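# Close and lock the open short end of a box

## Task

The cardboard box already has one short end closed and locked. Close the opposite short end and lock it, tucking its corner flaps inward, so that at the end both short ends are locked, all four walls are upright, and the box sits with its bottom flat on the table. Then release the box and move the grippers away. Anything that stays in place only because the robot is holding it does not count.

## Robot and tools

Robot: two arms, left_arm and right_arm, each ending in a parallel gripper. Names are labels only; they do not match the left or right side of any picture. Cameras: cam_head_left, cam_head_right, cam_left_wrist, cam_right_wrist, each 504x504 pixels.

Scene frame: origin on the table top midway between the arms, +x out over the table, +z up, left_arm on the +y side. Result lines list each gripper's end_effector_position (metres) and end_effector_quat_wxyz in this frame. The printed position can be somewhat wrong, more so when an arm reaches far. Gripper frame: fingers point along its +z, and close and open along its y. The reported position is the point between the pads, about 1 cm short of the fingertips.

The row: every motion uses a single flat list of 14 numbers covering both arms, even when only one moves: dx, dy, dz, rx, ry, rz, opening for left_arm, then the same seven for right_arm. All are in [-1, 1]. The first six of each arm are an offset, not a pose: the target is displaced from that gripper's pose in the most recent result showing it (before any such result in a scene, and for the second or later call within one reply, from where the arm is when the motion starts), expressed in the gripper's own axes. 1.0 equals 0.6 m for dx, dy, dz and 180 degrees for rotation; rx, ry, rz form one rotation vector. Opening is absolute: +1 fully open (0.094 m), -1 closed. All zeros does not mean stay still; it pulls the arm back to the reference pose.

execute_actions: argument actions, a list holding one item or empty. Empty list: just report state, with pictures. An item {"rows": [...], "steps": n} runs n control steps (1/30 s each, 10 to 15, default 15); up to 15 rows, one per step, last row repeated; each row is offset from the same reference, not from the previous row. An item {"steps": n} alone is a wait up to 300 steps, counted from the last result, so thinking time is included. Optional pictures: true adds images. The result arrives 10 steps early; those steps run while the next reply is written.

move: target (one 14-number row as above) and speed (m/s, 0.002 to 0.5, default 0.25; rotation up to twice that in rad/s). Grippers follow straight paths that end together, lasting 0.5 to 10 s; longer ones stop short. The opening is sent when the move starts. Paths ignore obstacles and the other arm, grippers lag and can overshoot speed, especially near full stretch. The result adds a move: line with the ending (done, off_target, moving, held, fault) and limits (paced = pose clipped; held = some steps blocked, after which the arm may rush), plus each gripper's distance to its target. Pictures are included.

wait: seconds, 0 to 10; nothing new is sent.

zoom_image: camera plus region [x0, y0, x1, y1] in pixels from the top-left, at most 504 by 504, giving a closer look at that camera's latest image.

finished_scene: scene, the number of the current scene. Replying with no tool call ends everything.

Control details: each step the commanded pose is limited to 70 mm and 16 degrees from the measured pose; position wins over orientation if both cannot be met. After an action an arm drifts on only to its last limited pose, so check the result and send the remainder. Arms tend to finish a centimetre or more low and sink further on repeated zero offsets; to hold an arm, send the correction to its desired pose in a reply's first call and zeros afterwards, raising the aim if it still sags. HELD marks steps not sent; a pose unreachable line names the arm whose command was altered by the clearance check. A Hand target line (only when nothing is pending) shows where each gripper is being driven.

Gripping: grip_measured is the finger opening on the command scale (the last Joint positions value is metres). Readings may be off by about 1 mm. To hold something, command about 0.03 below grip_measured for a firm grip, less for a gentler one. Pad force tops out around 50 to 62 N, lower on very thin parts (cardboard under about 2 mm); first contact can spike.

Joint limits (rad), base to gripper: waist -2.618 to 3.054, shoulder 0 to 3.142, elbow 0 to 3.142, wrist pitch -1.571 to 1.571, wrist yaw -1.571 to 1.571, wrist roll -2.094 to 2.094. Elbows cannot fully straighten. Torque readings include offsets and noise and are nonzero in free air.

Motor heat: holding loads warms motors. MOTOR HOT appears from 75 °C; at 90 °C that arm halts for 10 s; at 100 °C it goes limp and falls. These show as OVER-TEMPERATURE FAULT lines. Avoid them.



Avoid: the arms colliding or pressing on each other; knocking the box or anything off the table; drops, slams and hard pushes (faster moves and targets set far beyond contact press harder). Occasional tugs on held parts or nudges to loose items may occur. Finish with the box closed by itself, grippers open and withdrawn.

Each tool is called after "Emit:" in YAML: its name, and indented under it one key for each argument.

## Session

Emit:
execute_actions:
  actions: []

Scene clock: 0.00 s of 5400.00 s.
left_arm: end_effector_position=(+0.4223, +0.4137, +0.1461) grip_measured=+1.000 end_effector_quat_wxyz=(+0.111, +0.592, +0.638, +0.480) | right_arm: end_effector_position=(+0.5175, -0.4822, +0.2094) grip_measured=+1.000 end_effector_quat_wxyz=(+0.346, -0.362, +0.703, -0.505)
Joint positions: left_arm=[-0.129  1.365  0.72   0.039 -0.441  1.804  0.094] | right_arm=[-0.401  1.729  1.049  0.423  0.163 -1.402  0.094]
Joint velocities: left_arm=[-0.012  0.017  0.012 -0.022 -0.007  0.037  0.   ] | right_arm=[-0.017  0.002  0.007 -0.007 -0.051  0.066  0.   ]
Joint torques (N m, as the arm reports them, + toward a larger angle): no reading
Motor temperatures (°C, as the motors report them): left_arm=[27 25 26 26 25 26] | right_arm=[25 26 26 33 27 24]
Hand target (left_arm): +0.422, +0.414, +0.148; +0.114, +0.590, +0.640, +0.480
Hand target (right_arm): +0.518, -0.482, +0.216; +0.355, -0.355, +0.702, -0.505

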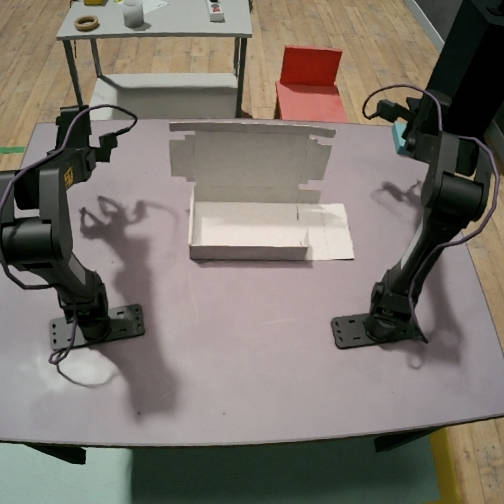

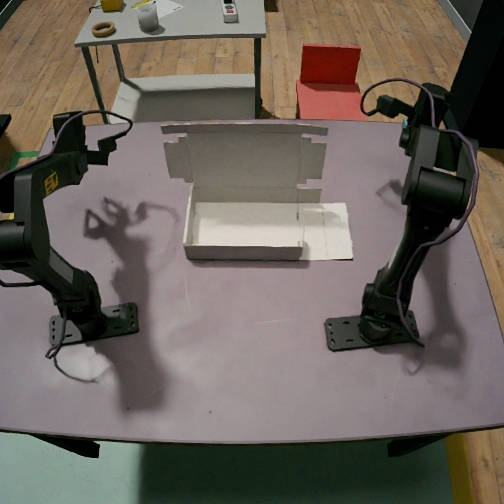

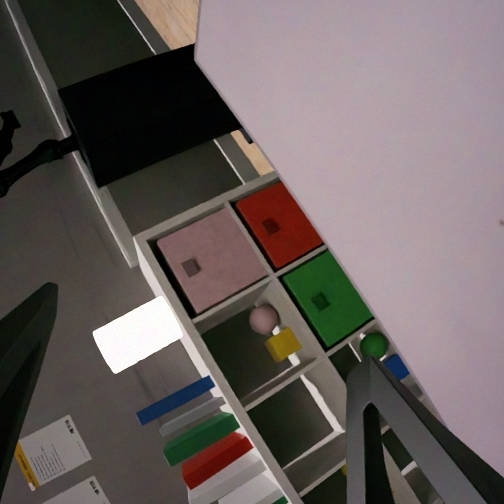

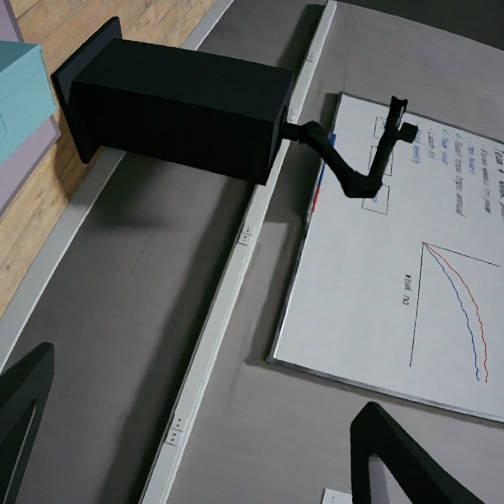

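Emit:
zoom_image:
  camera: "cam_head_left"
  region: [160, 110, 370, 280]

Emit:
zoom_image:
  camera: "cam_head_right"
  region: [260, 170, 370, 280]

Region (160, 110, 370, 280) of cam_head_left's 504x504 image, scaled by 2.400, with more detail than that image has; it fills the top 408 rows of this view, and the rest is white.

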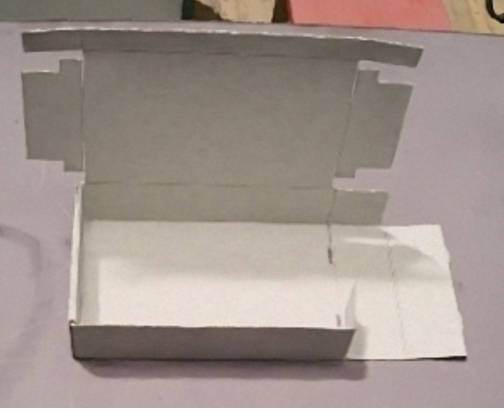

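Region (260, 170, 370, 280) of cam_head_right's 504x504 image, scaled by 4.582, with more detail than that image has.

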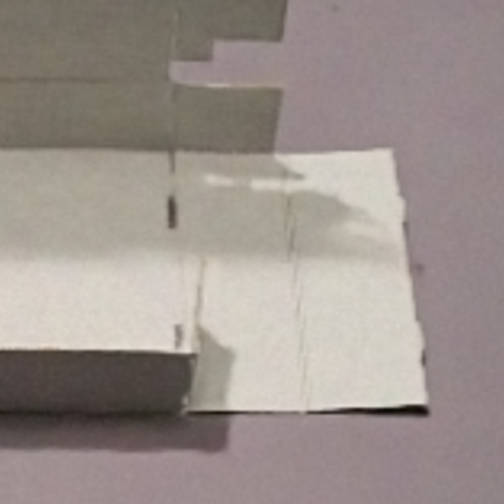

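Emit:
move:
  target: [0,0,0,0,0,0,1,-0.1233,0.2505,-0.7050,-0.272,0.105,0.332,0.2]
  speed: 0.3

Scene clock: 8.00 s of 5400.00 s.
left_arm: end_effector_position=(+0.4223, +0.4137, +0.1461) grip_measured=+1.000 end_effector_quat_wxyz=(+0.111, +0.592, +0.638, +0.480) | right_arm: end_effector_position=(+0.1668, -0.1918, +0.1719) grip_measured=+0.202 end_effector_quat_wxyz=(+0.250, -0.006, +0.968, -0.006)
Joint positions: left_arm=[-0.129  1.365  0.72   0.039 -0.441  1.804  0.094] | right_arm=[ 0.973  0.881  0.937 -1.366  0.437  0.98   0.056]
Joint velocities: left_arm=[-0.007 -0.017 -0.017 -0.081 -0.066 -0.007  0.   ] | right_arm=[-0.002 -0.032 -0.012 -0.051  0.007 -0.051  0.001]
Joint torques (N m, as the arm reports them, + toward a larger angle): left_arm=[-0.02 -4.22  5.66  1.62 -0.15 -0.01] | right_arm=[1.08 0.82 9.19 0.96 0.47 0.06]
Motor temperatures (°C, as the motors report them): left_arm=[27 25 27 28 25 26] | right_arm=[25 26 27 35 27 24]
Hand target (left_arm): +0.422, +0.414, +0.146; +0.111, +0.592, +0.638, +0.480
Hand target (right_arm): +0.170, -0.190, +0.181; +0.262, -0.002, +0.965, -0.002
Off the commanded pose (left_arm): 0.000 m, 0 deg.
Off the commanded pose (right_arm): 0.009 m, 2 deg.
Kept back: nothing.
After step 90, 1.77 s passed at rest.
move: done

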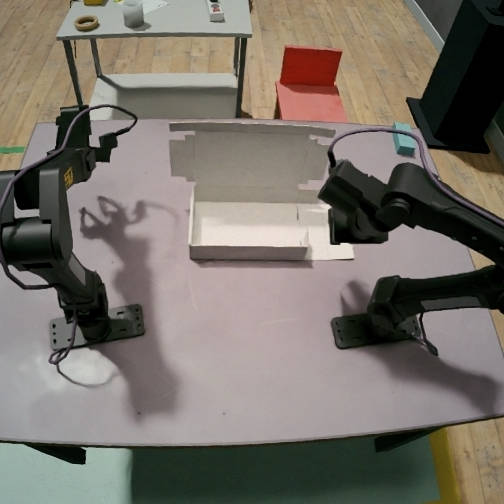

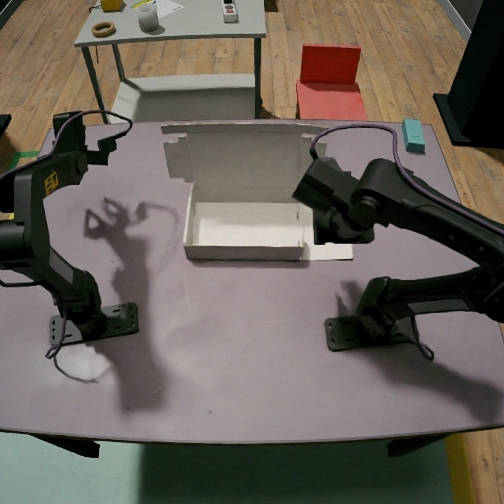

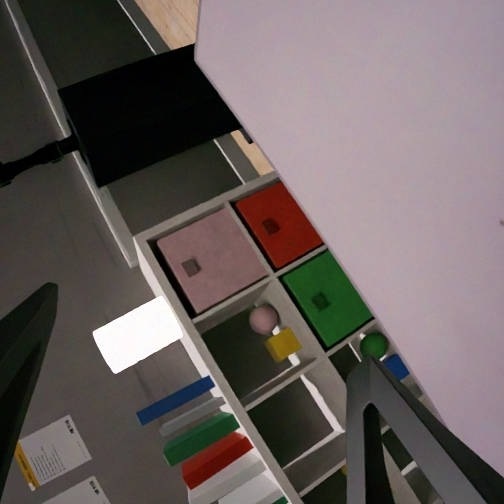

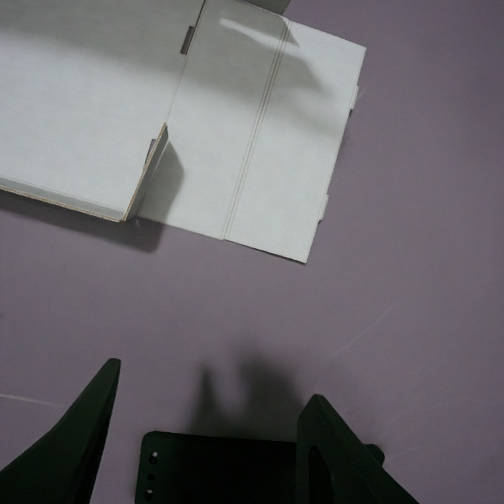

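Emit:
move:
  target: [-0.4367,-0.1652,-0.5164,0.2839,-0.3548,-0.0657,-0.15,0,0,-0.01,0,0,0,-1]
  speed: 0.3

Scene clock: 32.77 s of 5400.00 s.
left_arm: end_effector_position=(+0.2154, +0.0590, +0.1217) grip_measured=-0.148 end_effector_quat_wxyz=(+0.215, +0.674, +0.679, -0.196) | right_arm: end_effector_position=(+0.1626, -0.1936, +0.1702) grip_measured=-0.992 end_effector_quat_wxyz=(+0.242, -0.007, +0.970, -0.009)
Joint positions: left_arm=[-0.932  1.294  0.898 -0.736  0.408  0.743  0.04 ] | right_arm=[ 0.982  0.881  0.937 -1.386  0.429  0.991  0.   ]
Joint velocities: left_arm=[ 0.002 -0.012 -0.007  0.022 -0.022 -0.037  0.001] | right_arm=[-0.007 -0.007  0.002 -0.037  0.022 -0.037  0.001]
Joint torques (N m, as the arm reports them, + toward a larger angle): left_arm=[-0.85 -2.4   4.45  1.15  0.29 -0.06] | right_arm=[1.07 0.69 8.66 0.89 0.38 0.13]
Motor temperatures (°C, as the motors report them): left_arm=[27 25 28 30 25 26] | right_arm=[25 26 28 34 27 24]
Hand target (left_arm): +0.209, +0.058, +0.114; +0.202, +0.675, +0.679, -0.206
Hand target (right_arm): +0.164, -0.192, +0.177; +0.249, -0.006, +0.968, -0.005
Off the commanded pose (left_arm): 0.007 m, 2 deg.
Off the commanded pose (right_arm): 0.007 m, 1 deg.
Kept back: nothing.
After step 90, 18.67 s passed at rest.
move: done

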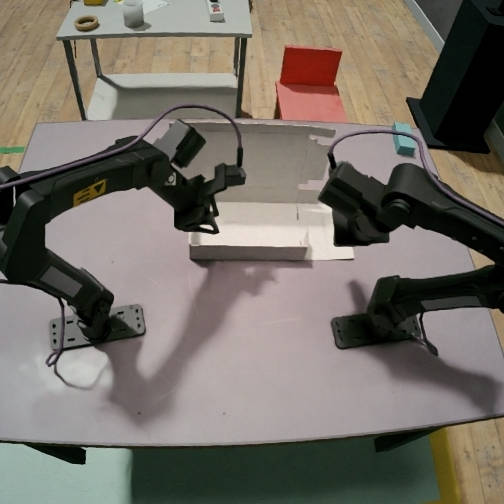

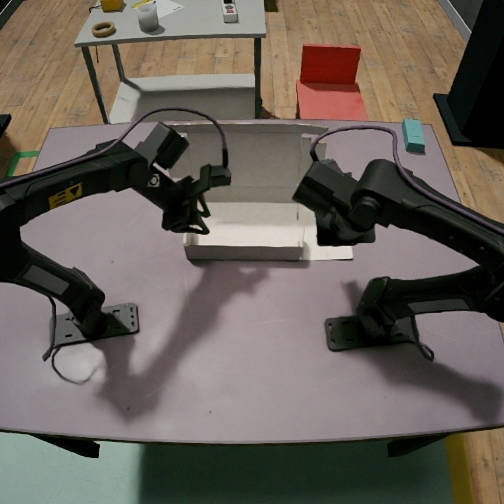

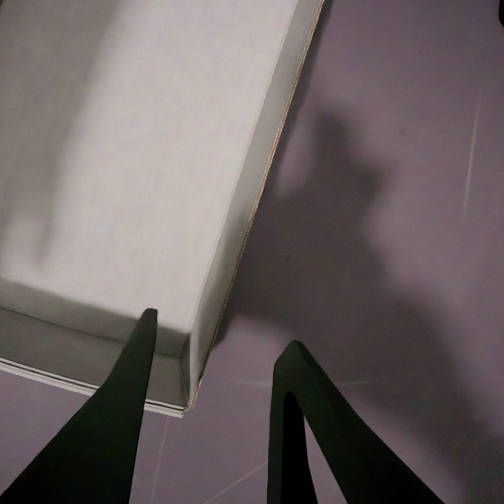

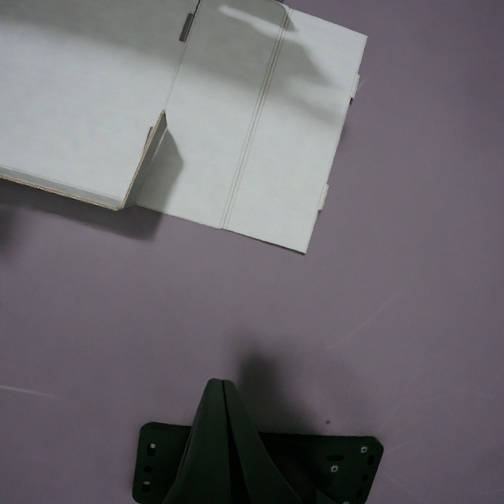

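Emit:
move:
  target: [0.0313,-0.0213,0.163,0.008,0,0,-0.15,0,0,-0.01,0,0,0,-1]
  speed: 0.15

Scene clock: 35.27 s of 5400.00 s.
left_arm: end_effector_position=(+0.2114, +0.0202, +0.0367) grip_measured=-0.148 end_effector_quat_wxyz=(+0.216, +0.677, +0.674, -0.201) | right_arm: end_effector_position=(+0.1586, -0.1954, +0.1686) grip_measured=-0.992 end_effector_quat_wxyz=(+0.234, -0.009, +0.972, -0.013)
Joint positions: left_arm=[-1.05   1.519  0.709 -0.276  0.368  0.636  0.04 ] | right_arm=[ 0.992  0.881  0.937 -1.405  0.421  1.003  0.   ]
Joint velocities: left_arm=[ 0.007  0.017  0.002 -0.051 -0.066 -0.037 -0.001] | right_arm=[-0.017  0.002  0.012  0.037 -0.022 -0.066 -0.001]
Joint torques (N m, as the arm reports them, + toward a larger angle): left_arm=[-0.85 -3.89  4.09  1.17  0.19 -0.1 ] | right_arm=[1.07 0.34 8.46 0.84 0.33 0.07]
Motor temperatures (°C, as the motors report them): left_arm=[27 25 28 30 25 26] | right_arm=[25 26 28 34 27 24]
Hand target (left_arm): +0.206, +0.022, +0.030; +0.206, +0.678, +0.676, -0.203
Hand target (right_arm): +0.160, -0.193, +0.175; +0.241, -0.007, +0.970, -0.009
Off the commanded pose (left_arm): 0.009 m, 1 deg.
Off the commanded pose (right_arm): 0.007 m, 1 deg.
Kept back: nothing.
move: done

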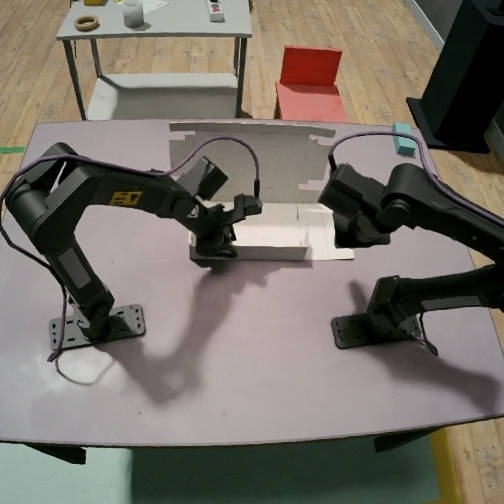

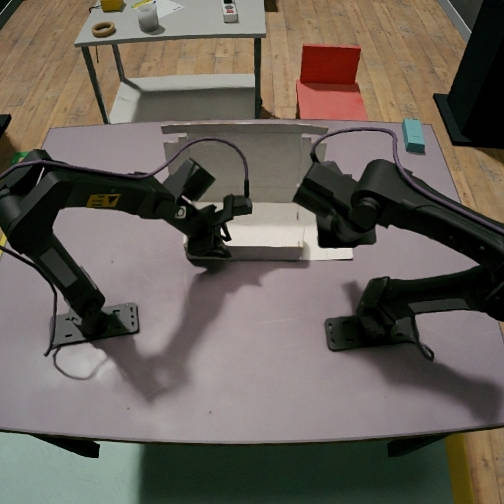

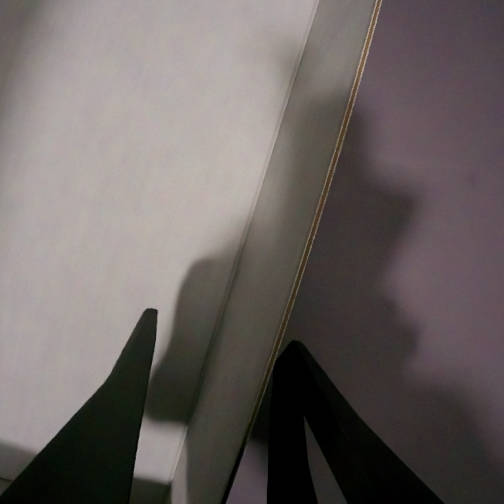

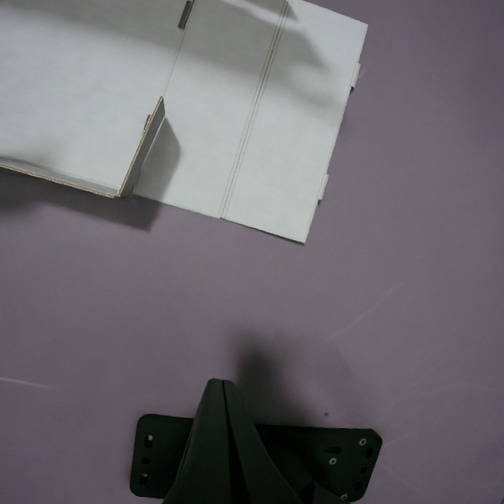

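Emit:
execute_actions:
  actions:
    - {"rows": [[0.0167,-0.0167,0.025,0,0,0,-0.15,0,0.003,-0.012,0,0,0,-1],[0.0167,-0.0167,0.025,0,0,0,-0.3,0,0.003,-0.012,0,0,0,-1],[0.0167,-0.0167,0.025,0,0,0,-0.45,0,0.003,-0.012,0,0,0,-1],[0.0167,-0.0167,0.025,0,0,0,-0.55,0,0.003,-0.012,0,0,0,-1],[0.0167,-0.0167,0.025,0,0,0,-0.65,0,0.003,-0.012,0,0,0,-1],[0.0167,-0.0167,0.025,0,0,0,-0.72,0,0.003,-0.012,0,0,0,-1],[0.0167,-0.0167,0.025,0,0,0,-0.78,0,0.003,-0.012,0,0,0,-1],[0.0167,-0.0167,0.025,0,0,0,-0.84,0,0.003,-0.012,0,0,0,-1],[0.0167,-0.0167,0.025,0,0,0,-0.88,0,0.003,-0.012,0,0,0,-1],[0.0167,-0.0167,0.025,0,0,0,-0.91,0,0.003,-0.012,0,0,0,-1],[0.0167,-0.0167,0.025,0,0,0,-0.94,0,0.003,-0.012,0,0,0,-1],[0.0167,-0.0167,0.025,0,0,0,-0.96,0,0.003,-0.012,0,0,0,-1],[0.0167,-0.0167,0.025,0,0,0,-0.98,0,0.003,-0.012,0,0,0,-1],[0.0167,-0.0167,0.025,0,0,0,-1,0,0.003,-0.012,0,0,0,-1]], "steps": 15}

Emit:
wait:
  seconds: 0.4

Scene clock: 36.73 s of 5400.00 s.
left_arm: end_effector_position=(+0.2047, +0.0213, +0.0275) grip_measured=-0.602 end_effector_quat_wxyz=(+0.219, +0.679, +0.672, -0.201) | right_arm: end_effector_position=(+0.1549, -0.1953, +0.1677) grip_measured=-0.992 end_effector_quat_wxyz=(+0.230, -0.013, +0.973, -0.014)
Joint positions: left_arm=[-1.067  1.519  0.661 -0.216  0.358  0.624  0.019] | right_arm=[ 1.012  0.881  0.937 -1.419  0.418  1.018  0.   ]
Joint velocities: left_arm=[-0.046  0.012 -0.183  0.11  -0.066 -0.022 -0.093] | right_arm=[ 0.017  0.007 -0.007 -0.095  0.081  0.037  0.001]
Joint torques (N m, as the arm reports them, + toward a larger angle): left_arm=[-0.51 -3.03  4.45  1.3   0.19 -0.1 ] | right_arm=[1.03 1.27 9.25 0.83 0.35 0.12]
Motor temperatures (°C, as the motors report them): left_arm=[27 25 28 30 25 26] | right_arm=[25 26 28 33 27 24]
Steps of this call (steps 1 to 39: nothing new was sent; steps 40 to 44: the first 5 steps of this action). Readings (end_effector_position):
40: left_arm (+0.2119, +0.0193, +0.0360) | right_arm (+0.1580, -0.1953, +0.1685)
41: left_arm (+0.2111, +0.0186, +0.0345) | right_arm (+0.1569, -0.1951, +0.1682)
43: left_arm (+0.2066, +0.0202, +0.0296) | right_arm (+0.1553, -0.1951, +0.1678)
44: the state above

Scene clock: 37.47 s of 5400.00 s.
left_arm: end_effector_position=(+0.2072, +0.0196, +0.0276) grip_measured=-0.979 end_effector_quat_wxyz=(+0.228, +0.676, +0.672, -0.199) | right_arm: end_effector_position=(+0.1537, -0.1968, +0.1673) grip_measured=-0.992 end_effector_quat_wxyz=(+0.228, -0.010, +0.974, -0.016)
Joint positions: left_arm=[-1.069  1.519  0.653 -0.19   0.351  0.616  0.001] | right_arm=[ 1.013  0.881  0.937 -1.427  0.418  1.028  0.   ]
Joint velocities: left_arm=[ 0.002 -0.002 -0.002  0.022 -0.037 -0.022 -0.   ] | right_arm=[-0.002 -0.007 -0.017  0.007 -0.007  0.037  0.001]
Joint torques (N m, as the arm reports them, + toward a larger angle): left_arm=[-0.79 -2.97  4.05  1.29  0.19 -0.07] | right_arm=[1.13 1.2  8.96 0.87 0.29 0.07]
Motor temperatures (°C, as the motors report them): left_arm=[27 25 28 30 25 26] | right_arm=[25 26 28 33 27 24]
Hand target (left_arm): +0.202, +0.021, +0.019; +0.216, +0.677, +0.675, -0.201
Hand target (right_arm): +0.155, -0.193, +0.175; +0.234, -0.009, +0.972, -0.012
Off the commanded pose (left_arm): 0.011 m, 1 deg.
Off the commanded pose (right_arm): 0.009 m, 1 deg.
Kept back: nothing.
Steps of this call (steps 1 to 10: the last 10 steps of your previous action; steps 11 to 22: nothing new was sent). Readings (end_effector_position):
1: left_arm (+0.2037, +0.0221, +0.0262) | right_arm (+0.1545, -0.1956, +0.1676)
2: left_arm (+0.2036, +0.0223, +0.0257) | right_arm (+0.1544, -0.1958, +0.1675)
4: left_arm (+0.2048, +0.0213, +0.0263) | right_arm (+0.1541, -0.1962, +0.1674)
8: left_arm (+0.2063, +0.0196, +0.0276) | right_arm (+0.1539, -0.1965, +0.1673)
22: the state above

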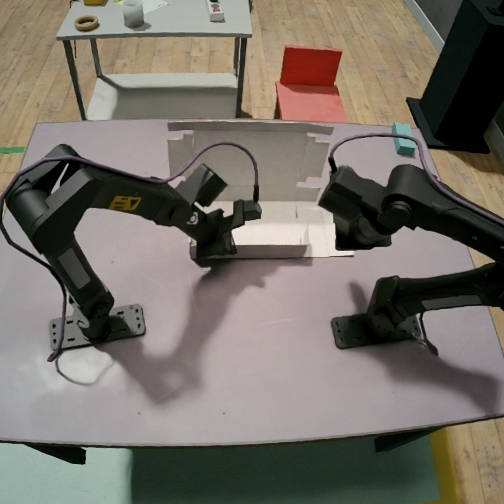

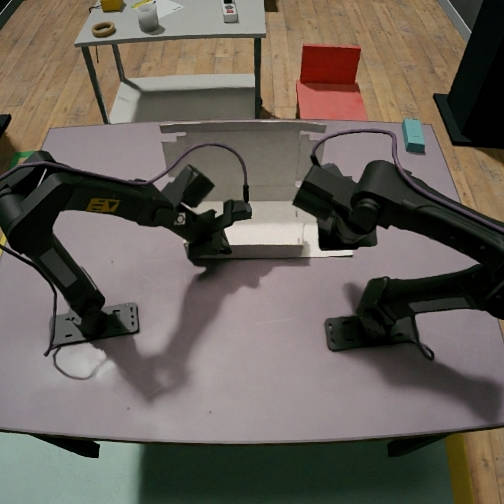

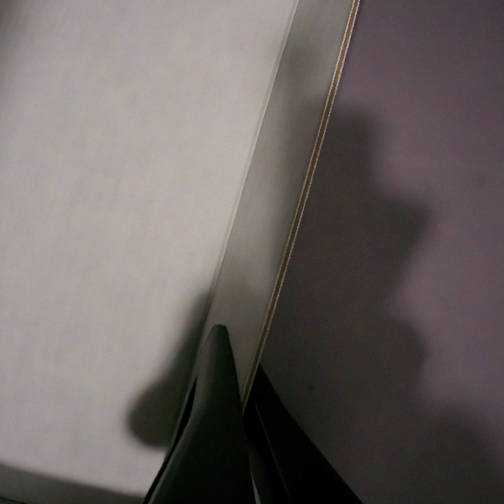

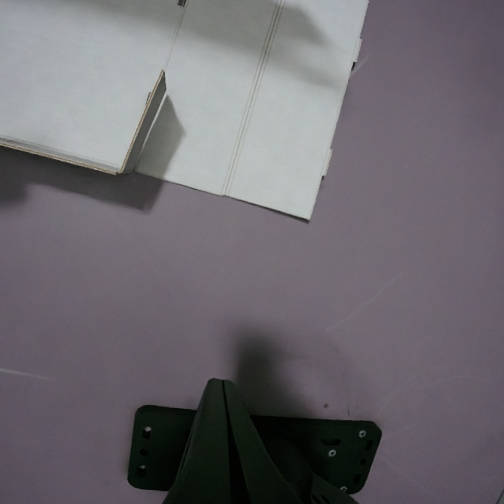

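Emit:
move:
  target: [0.167,0,-0.108,0.0048,0,0.0068,-1,-0.0818,0.2303,0.1661,-0.0082,-0.0204,0.0088,-1]
  speed: 0.12

Scene clock: 40.47 s of 5400.00 s.
left_arm: end_effector_position=(+0.2186, +0.1293, +0.0278) grip_measured=-0.979 end_effector_quat_wxyz=(+0.242, +0.685, +0.659, -0.198) | right_arm: end_effector_position=(+0.2266, -0.0672, +0.0839) grip_measured=-0.992 end_effector_quat_wxyz=(+0.241, -0.007, +0.970, -0.008)
Joint positions: left_arm=[-0.618  1.296  0.491 -0.428  0.549  1.098  0.001] | right_arm=[ 1.005  1.47   0.942 -0.811  0.432  1.017  0.   ]
Joint velocities: left_arm=[ 0.012 -0.002  0.002 -0.081 -0.022  0.007 -0.   ] | right_arm=[-0.012  0.012  0.002  0.022 -0.007 -0.066 -0.001]
Joint torques (N m, as the arm reports them, + toward a larger angle): left_arm=[ 0.71 -3.99  3.17  0.61  0.4   0.09] | right_arm=[-1.28 -4.27  9.2   1.2   0.36 -0.12]
Motor temperatures (°C, as the motors report them): left_arm=[27 25 28 29 25 26] | right_arm=[25 26 28 33 27 24]
Hand target (left_arm): +0.207, +0.136, +0.023; +0.227, +0.682, +0.664, -0.207
Hand target (right_arm): +0.238, -0.062, +0.094; +0.259, +0.001, +0.966, -0.000
Off the commanded pose (left_arm): 0.016 m, 2 deg.
Off the commanded pose (right_arm): 0.019 m, 2 deg.
Kept back: nothing.
move: off_target (left_arm, right_arm)

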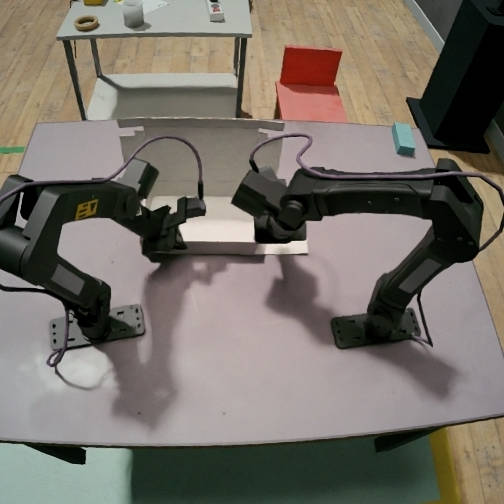

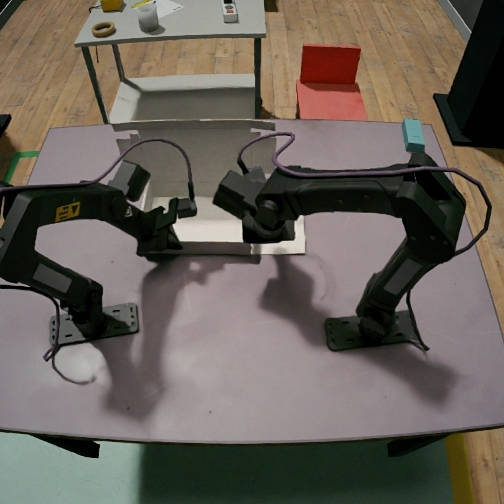

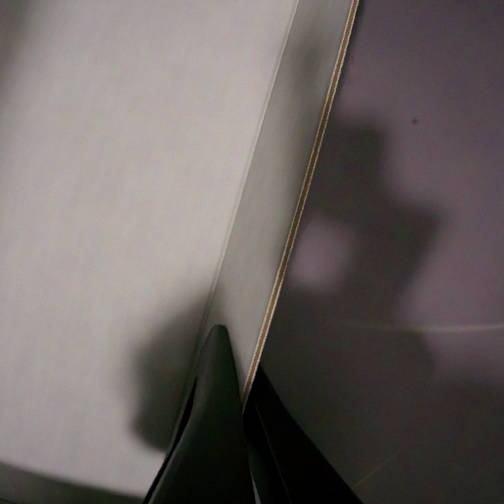

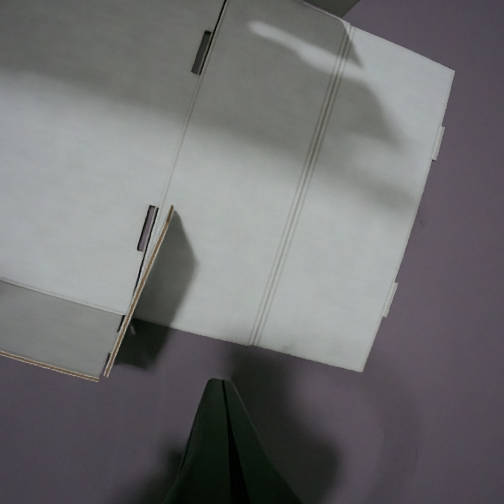

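Emit:
move:
  target: [0.003,0,0.004,0,0,0,-1,-0.0312,-0.021,0.0808,-0.1496,-0.0122,0.0862,-1]
  speed: 0.2

Scene clock: 44.50 s of 5400.00 s.
left_arm: end_effector_position=(+0.2188, +0.1293, +0.0280) grip_measured=-0.979 end_effector_quat_wxyz=(+0.243, +0.685, +0.658, -0.197) | right_arm: end_effector_position=(+0.2639, -0.0766, +0.0499) grip_measured=-0.992 end_effector_quat_wxyz=(+0.240, +0.071, +0.936, +0.248)
Joint positions: left_arm=[-0.618  1.296  0.491 -0.427  0.549  1.1    0.001] | right_arm=[ 0.642  1.269  0.48  -0.077 -0.005  0.872  0.   ]
Joint velocities: left_arm=[-0.007  0.007 -0.017 -0.007 -0.051  0.066 -0.001] | right_arm=[-0.002 -0.007 -0.002  0.007 -0.066 -0.081 -0.   ]
Joint torques (N m, as the arm reports them, + toward a larger angle): left_arm=[ 0.03 -1.83  4.25  1.05  0.29 -0.02] | right_arm=[-1.06 -4.02  5.28  1.94  0.02 -0.16]
Motor temperatures (°C, as the motors report them): left_arm=[27 25 27 29 26 26] | right_arm=[25 26 28 34 27 24]
Hand target (left_arm): +0.219, +0.129, +0.025; +0.242, +0.685, +0.659, -0.198
Hand target (right_arm): +0.265, -0.081, +0.050; +0.248, +0.069, +0.934, +0.249
Off the commanded pose (left_arm): 0.003 m, 0 deg.
Off the commanded pose (right_arm): 0.004 m, 1 deg.
Kept back: nothing.
move: done

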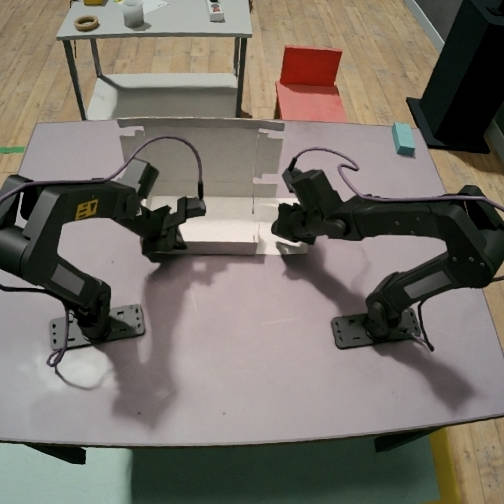

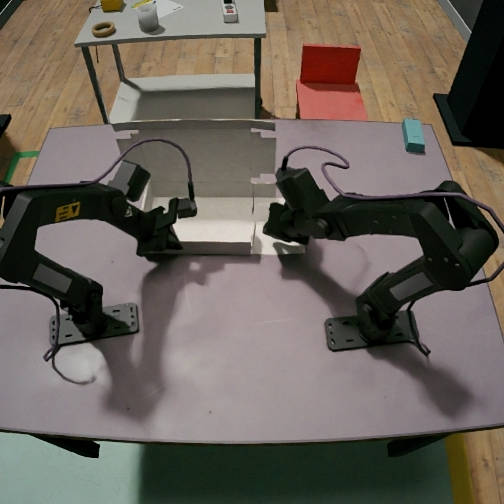

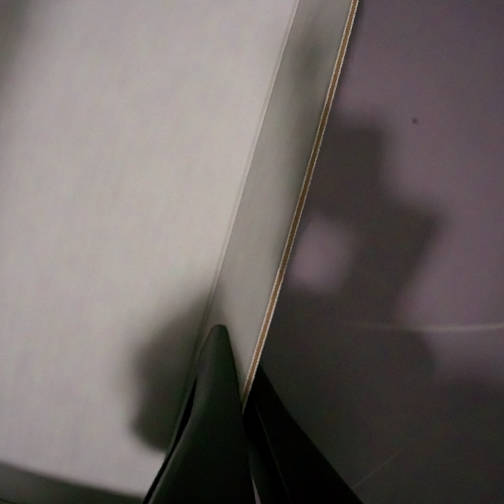

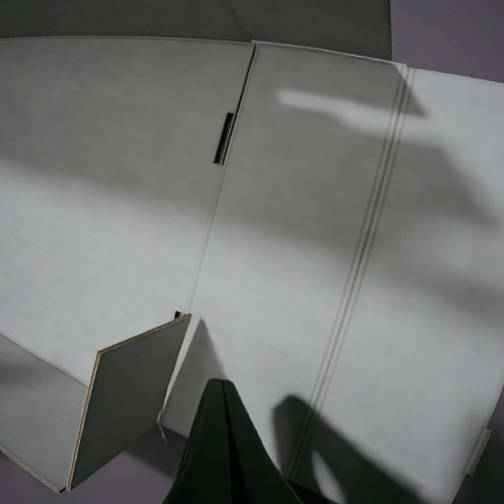

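Emit:
move:
  target: [0.003,0,0.004,0,0,0,-1,0.0732,0.1192,0.060,0,0,0,-1]
  speed: 0.08

Scene clock: 46.87 s of 5400.00 s.
left_arm: end_effector_position=(+0.2188, +0.1298, +0.0276) grip_measured=-0.979 end_effector_quat_wxyz=(+0.241, +0.685, +0.659, -0.196) | right_arm: end_effector_position=(+0.2396, -0.0399, +0.0182) grip_measured=-0.993 end_effector_quat_wxyz=(+0.242, +0.081, +0.953, +0.164)
Joint positions: left_arm=[-0.618  1.296  0.491 -0.428  0.546  1.1    0.001] | right_arm=[ 0.923  1.499  0.594 -0.128  0.265  1.096  0.   ]
Joint velocities: left_arm=[-0.022  0.002 -0.007 -0.007  0.022 -0.051  0.   ] | right_arm=[-0.012 -0.017 -0.012 -0.139 -0.066  0.081  0.   ]
Joint torques (N m, as the arm reports them, + toward a larger angle): left_arm=[ 0.05 -1.83  4.25  1.07  0.32  0.  ] | right_arm=[ 3.26 -4.59 10.7   2.48 -0.54  0.07]
Motor temperatures (°C, as the motors report them): left_arm=[27 25 27 29 26 26] | right_arm=[25 26 28 34 27 24]
Hand target (left_arm): +0.219, +0.129, +0.025; +0.242, +0.685, +0.658, -0.197
Hand target (right_arm): +0.240, +0.006, +0.045; +0.239, +0.069, +0.937, +0.247
Off the commanded pose (left_arm): 0.003 m, 0 deg.
Off the commanded pose (right_arm): 0.056 m, 10 deg.
Kept back: nothing.
move: off_target (right_arm)

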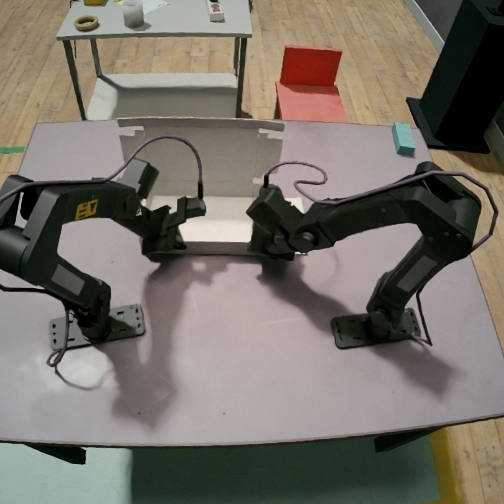

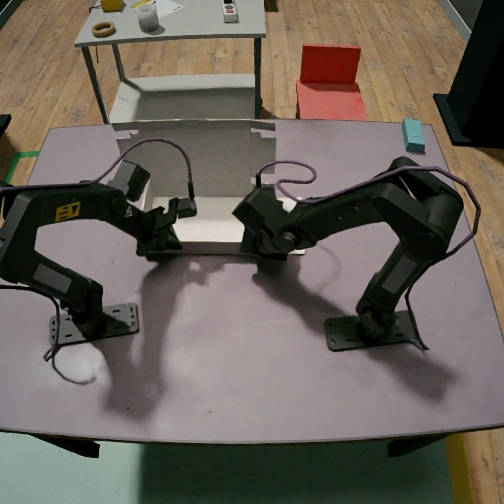

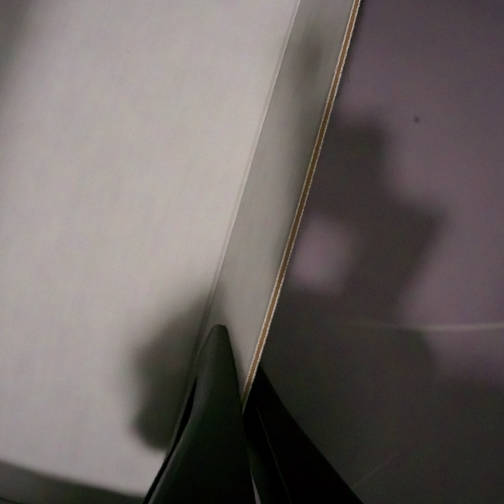

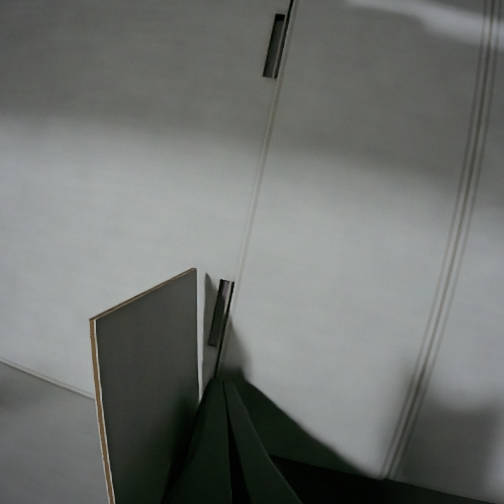

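Emit:
move:
  target: [0.003,0,0.004,0,0,0,-1,-0.1165,-0.0137,-0.0128,-0.0522,-0.0198,-0.269,-1]
  speed: 0.25

Scene clock: 51.73 s of 5400.00 s.
left_arm: end_effector_position=(+0.2192, +0.1295, +0.0278) grip_measured=-0.979 end_effector_quat_wxyz=(+0.243, +0.685, +0.658, -0.196) | right_arm: end_effector_position=(+0.2918, -0.0653, +0.0436) grip_measured=-0.993 end_effector_quat_wxyz=(+0.307, -0.331, +0.884, +0.119)
Joint positions: left_arm=[-0.618  1.296  0.491 -0.426  0.546  1.1    0.001] | right_arm=[ 0.6    1.431  0.594 -0.063 -0.031 -0.029  0.   ]
Joint velocities: left_arm=[-0.027 -0.012 -0.007  0.037  0.066 -0.022 -0.001] | right_arm=[-0.002 -0.017  0.002  0.037 -0.051 -0.037 -0.   ]
Joint torques (N m, as the arm reports them, + toward a larger angle): left_arm=[ 0.05 -1.83  4.25  1.04  0.29  0.  ] | right_arm=[-1.36 -6.01  6.47  1.88 -0.14 -0.06]
Motor temperatures (°C, as the motors report them): left_arm=[27 25 27 29 26 26] | right_arm=[25 26 28 35 27 24]
Hand target (left_arm): +0.219, +0.130, +0.025; +0.241, +0.685, +0.659, -0.196
Hand target (right_arm): +0.296, -0.066, +0.051; +0.321, -0.330, +0.879, +0.124
Off the commanded pose (left_arm): 0.003 m, 0 deg.
Off the commanded pose (right_arm): 0.009 m, 2 deg.
Kept back: nothing.
move: done

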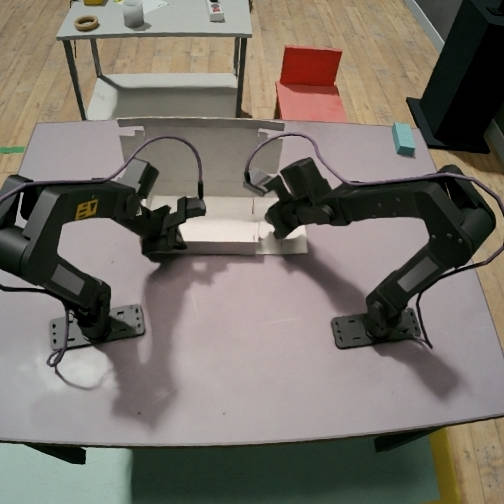

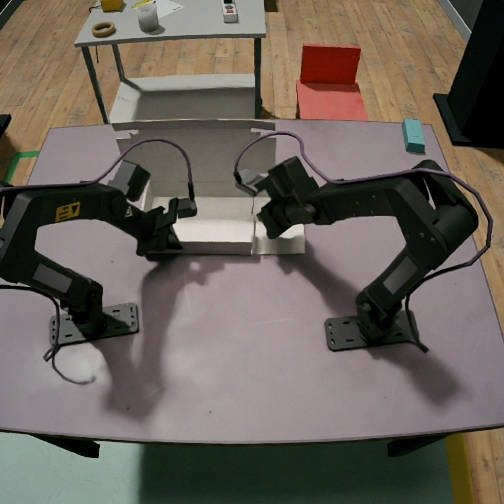

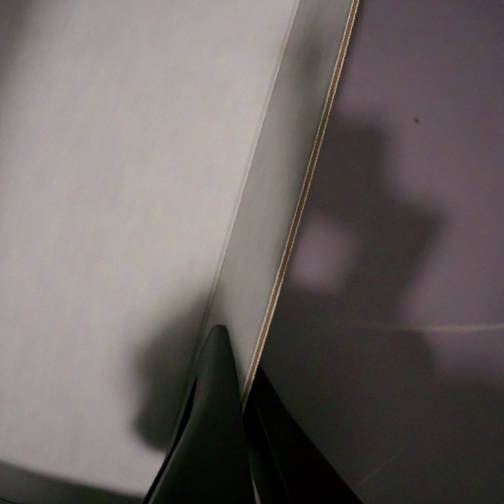

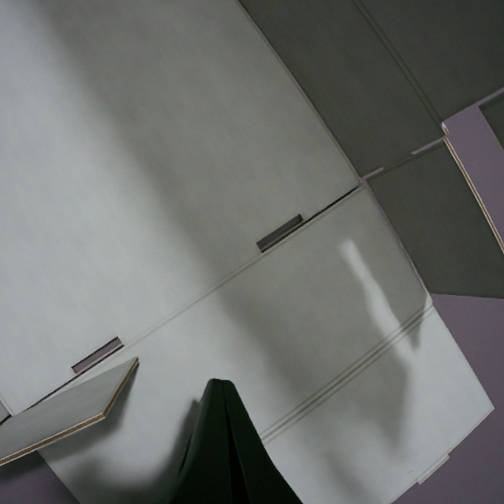

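Emit:
move:
  target: [0.003,0,0.004,0,0,0,-1,0.0055,0.140,-0.016,-0.0449,0.0005,-0.0565,-1]
  speed: 0.07

Scene clock: 54.73 s of 5400.00 s.
left_arm: end_effector_position=(+0.2190, +0.1295, +0.0278) grip_measured=-0.979 end_effector_quat_wxyz=(+0.243, +0.688, +0.655, -0.195) | right_arm: end_effector_position=(+0.2412, -0.0217, +0.0402) grip_measured=-0.993 end_effector_quat_wxyz=(+0.294, -0.418, +0.851, +0.124)
Joint positions: left_arm=[-0.618  1.296  0.491 -0.427  0.547  1.108  0.001] | right_arm=[ 0.825  1.431  0.594 -0.086  0.027 -0.022  0.   ]
Joint velocities: left_arm=[ 0.012 -0.017  0.012  0.051  0.007 -0.066  0.   ] | right_arm=[-0.007 -0.022 -0.007  0.051 -0.022  0.051  0.   ]
Joint torques (N m, as the arm reports them, + toward a larger angle): left_arm=[ 0.05 -1.83  4.26  1.07  0.28 -0.08] | right_arm=[ 2.37 -6.03  7.69  1.69 -0.42  0.08]
Motor temperatures (°C, as the motors report them): left_arm=[27 25 27 29 26 26] | right_arm=[25 26 28 35 27 24]
Hand target (left_arm): +0.219, +0.130, +0.025; +0.242, +0.685, +0.658, -0.196
Hand target (right_arm): +0.230, -0.008, +0.050; +0.292, -0.430, +0.841, +0.152
Off the commanded pose (left_arm): 0.003 m, 0 deg.
Off the commanded pose (right_arm): 0.020 m, 4 deg.
Kept back: nothing.
move: off_target (right_arm)

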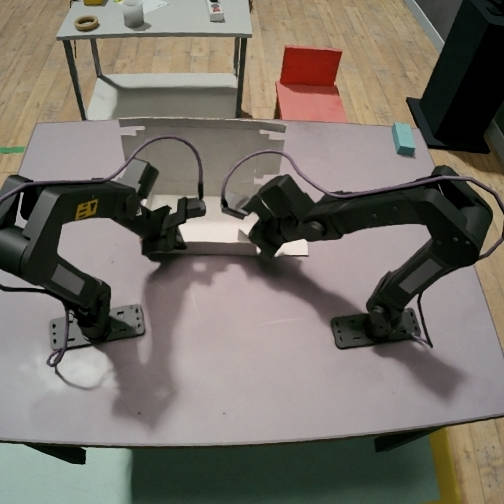

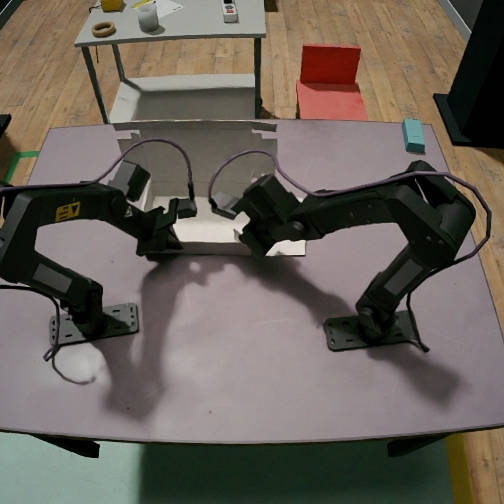

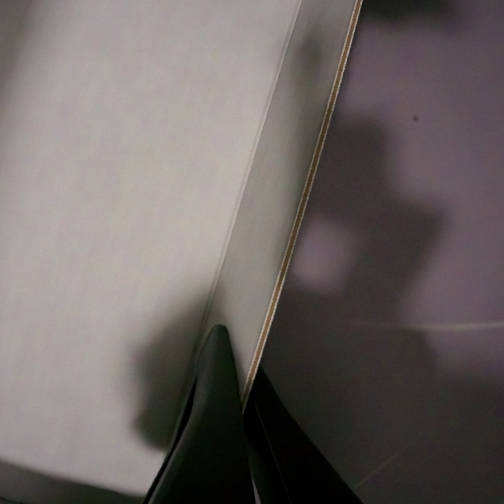

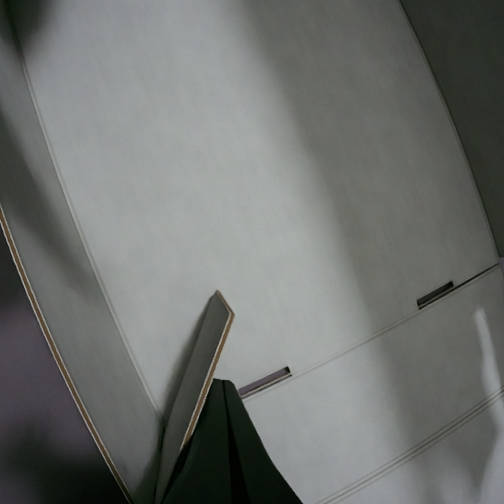

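Emit:
move:
  target: [0.003,0,0.004,0,0,0,-1,-0.0565,0.006,0.022,-0.008,-0.045,0.19,-1]
  speed: 0.2

Scene clock: 58.13 s of 5400.00 s.
left_arm: end_effector_position=(+0.2190, +0.1300, +0.0274) grip_measured=-0.979 end_effector_quat_wxyz=(+0.243, +0.689, +0.654, -0.194) | right_arm: end_effector_position=(+0.2564, -0.0272, +0.0349) grip_measured=-0.994 end_effector_quat_wxyz=(+0.275, -0.143, +0.935, +0.173)
Joint positions: left_arm=[-0.618  1.296  0.491 -0.428  0.544  1.113  0.001] | right_arm=[ 0.825  1.471  0.594 -0.04   0.114  0.558  0.   ]
Joint velocities: left_arm=[-0.007 -0.017  0.007  0.022  0.051 -0.007 -0.   ] | right_arm=[-0.002 -0.002 -0.022 -0.007  0.007  0.051 -0.   ]
Joint torques (N m, as the arm reports them, + toward a larger angle): left_arm=[ 0.05 -1.82  4.26  1.07  0.31 -0.04] | right_arm=[ 2.16 -4.02  6.59  3.02 -0.52  0.23]
Motor temperatures (°C, as the motors report them): left_arm=[27 25 27 29 26 26] | right_arm=[25 26 28 36 27 24]
Hand target (left_arm): +0.219, +0.130, +0.025; +0.243, +0.688, +0.655, -0.195
Hand target (right_arm): +0.257, +0.005, +0.053; +0.293, -0.145, +0.914, +0.241
Off the commanded pose (left_arm): 0.003 m, 0 deg.
Off the commanded pose (right_arm): 0.039 m, 9 deg.
Kept back: nothing.
move: off_target (right_arm)

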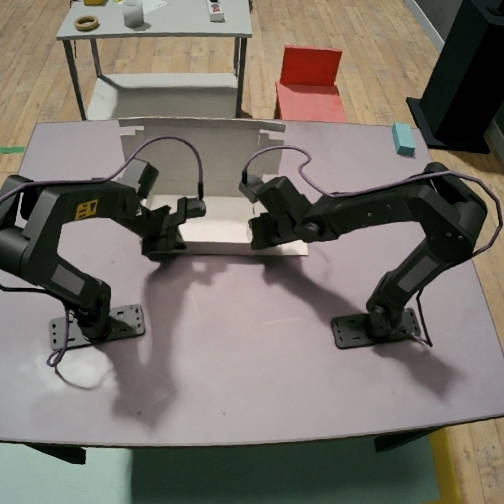

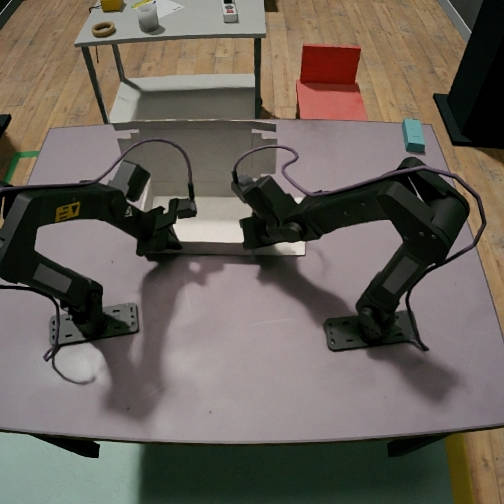

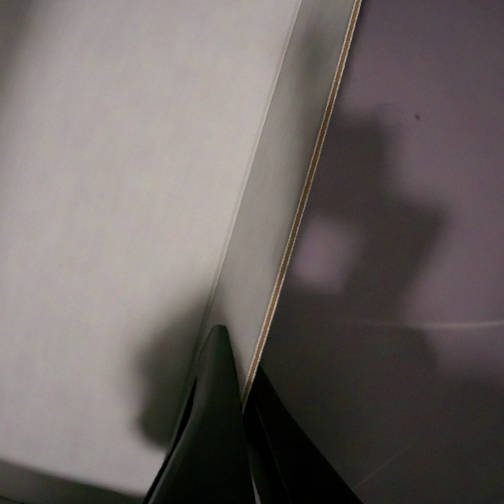

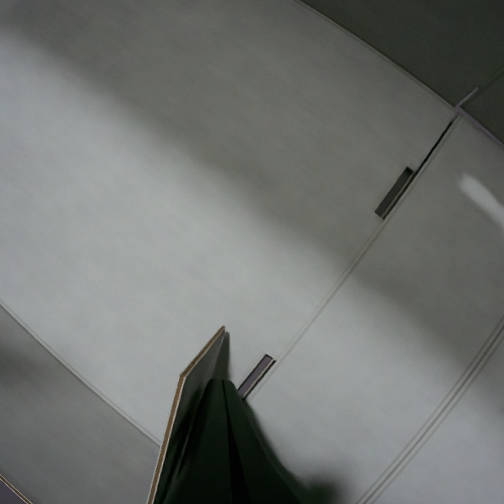

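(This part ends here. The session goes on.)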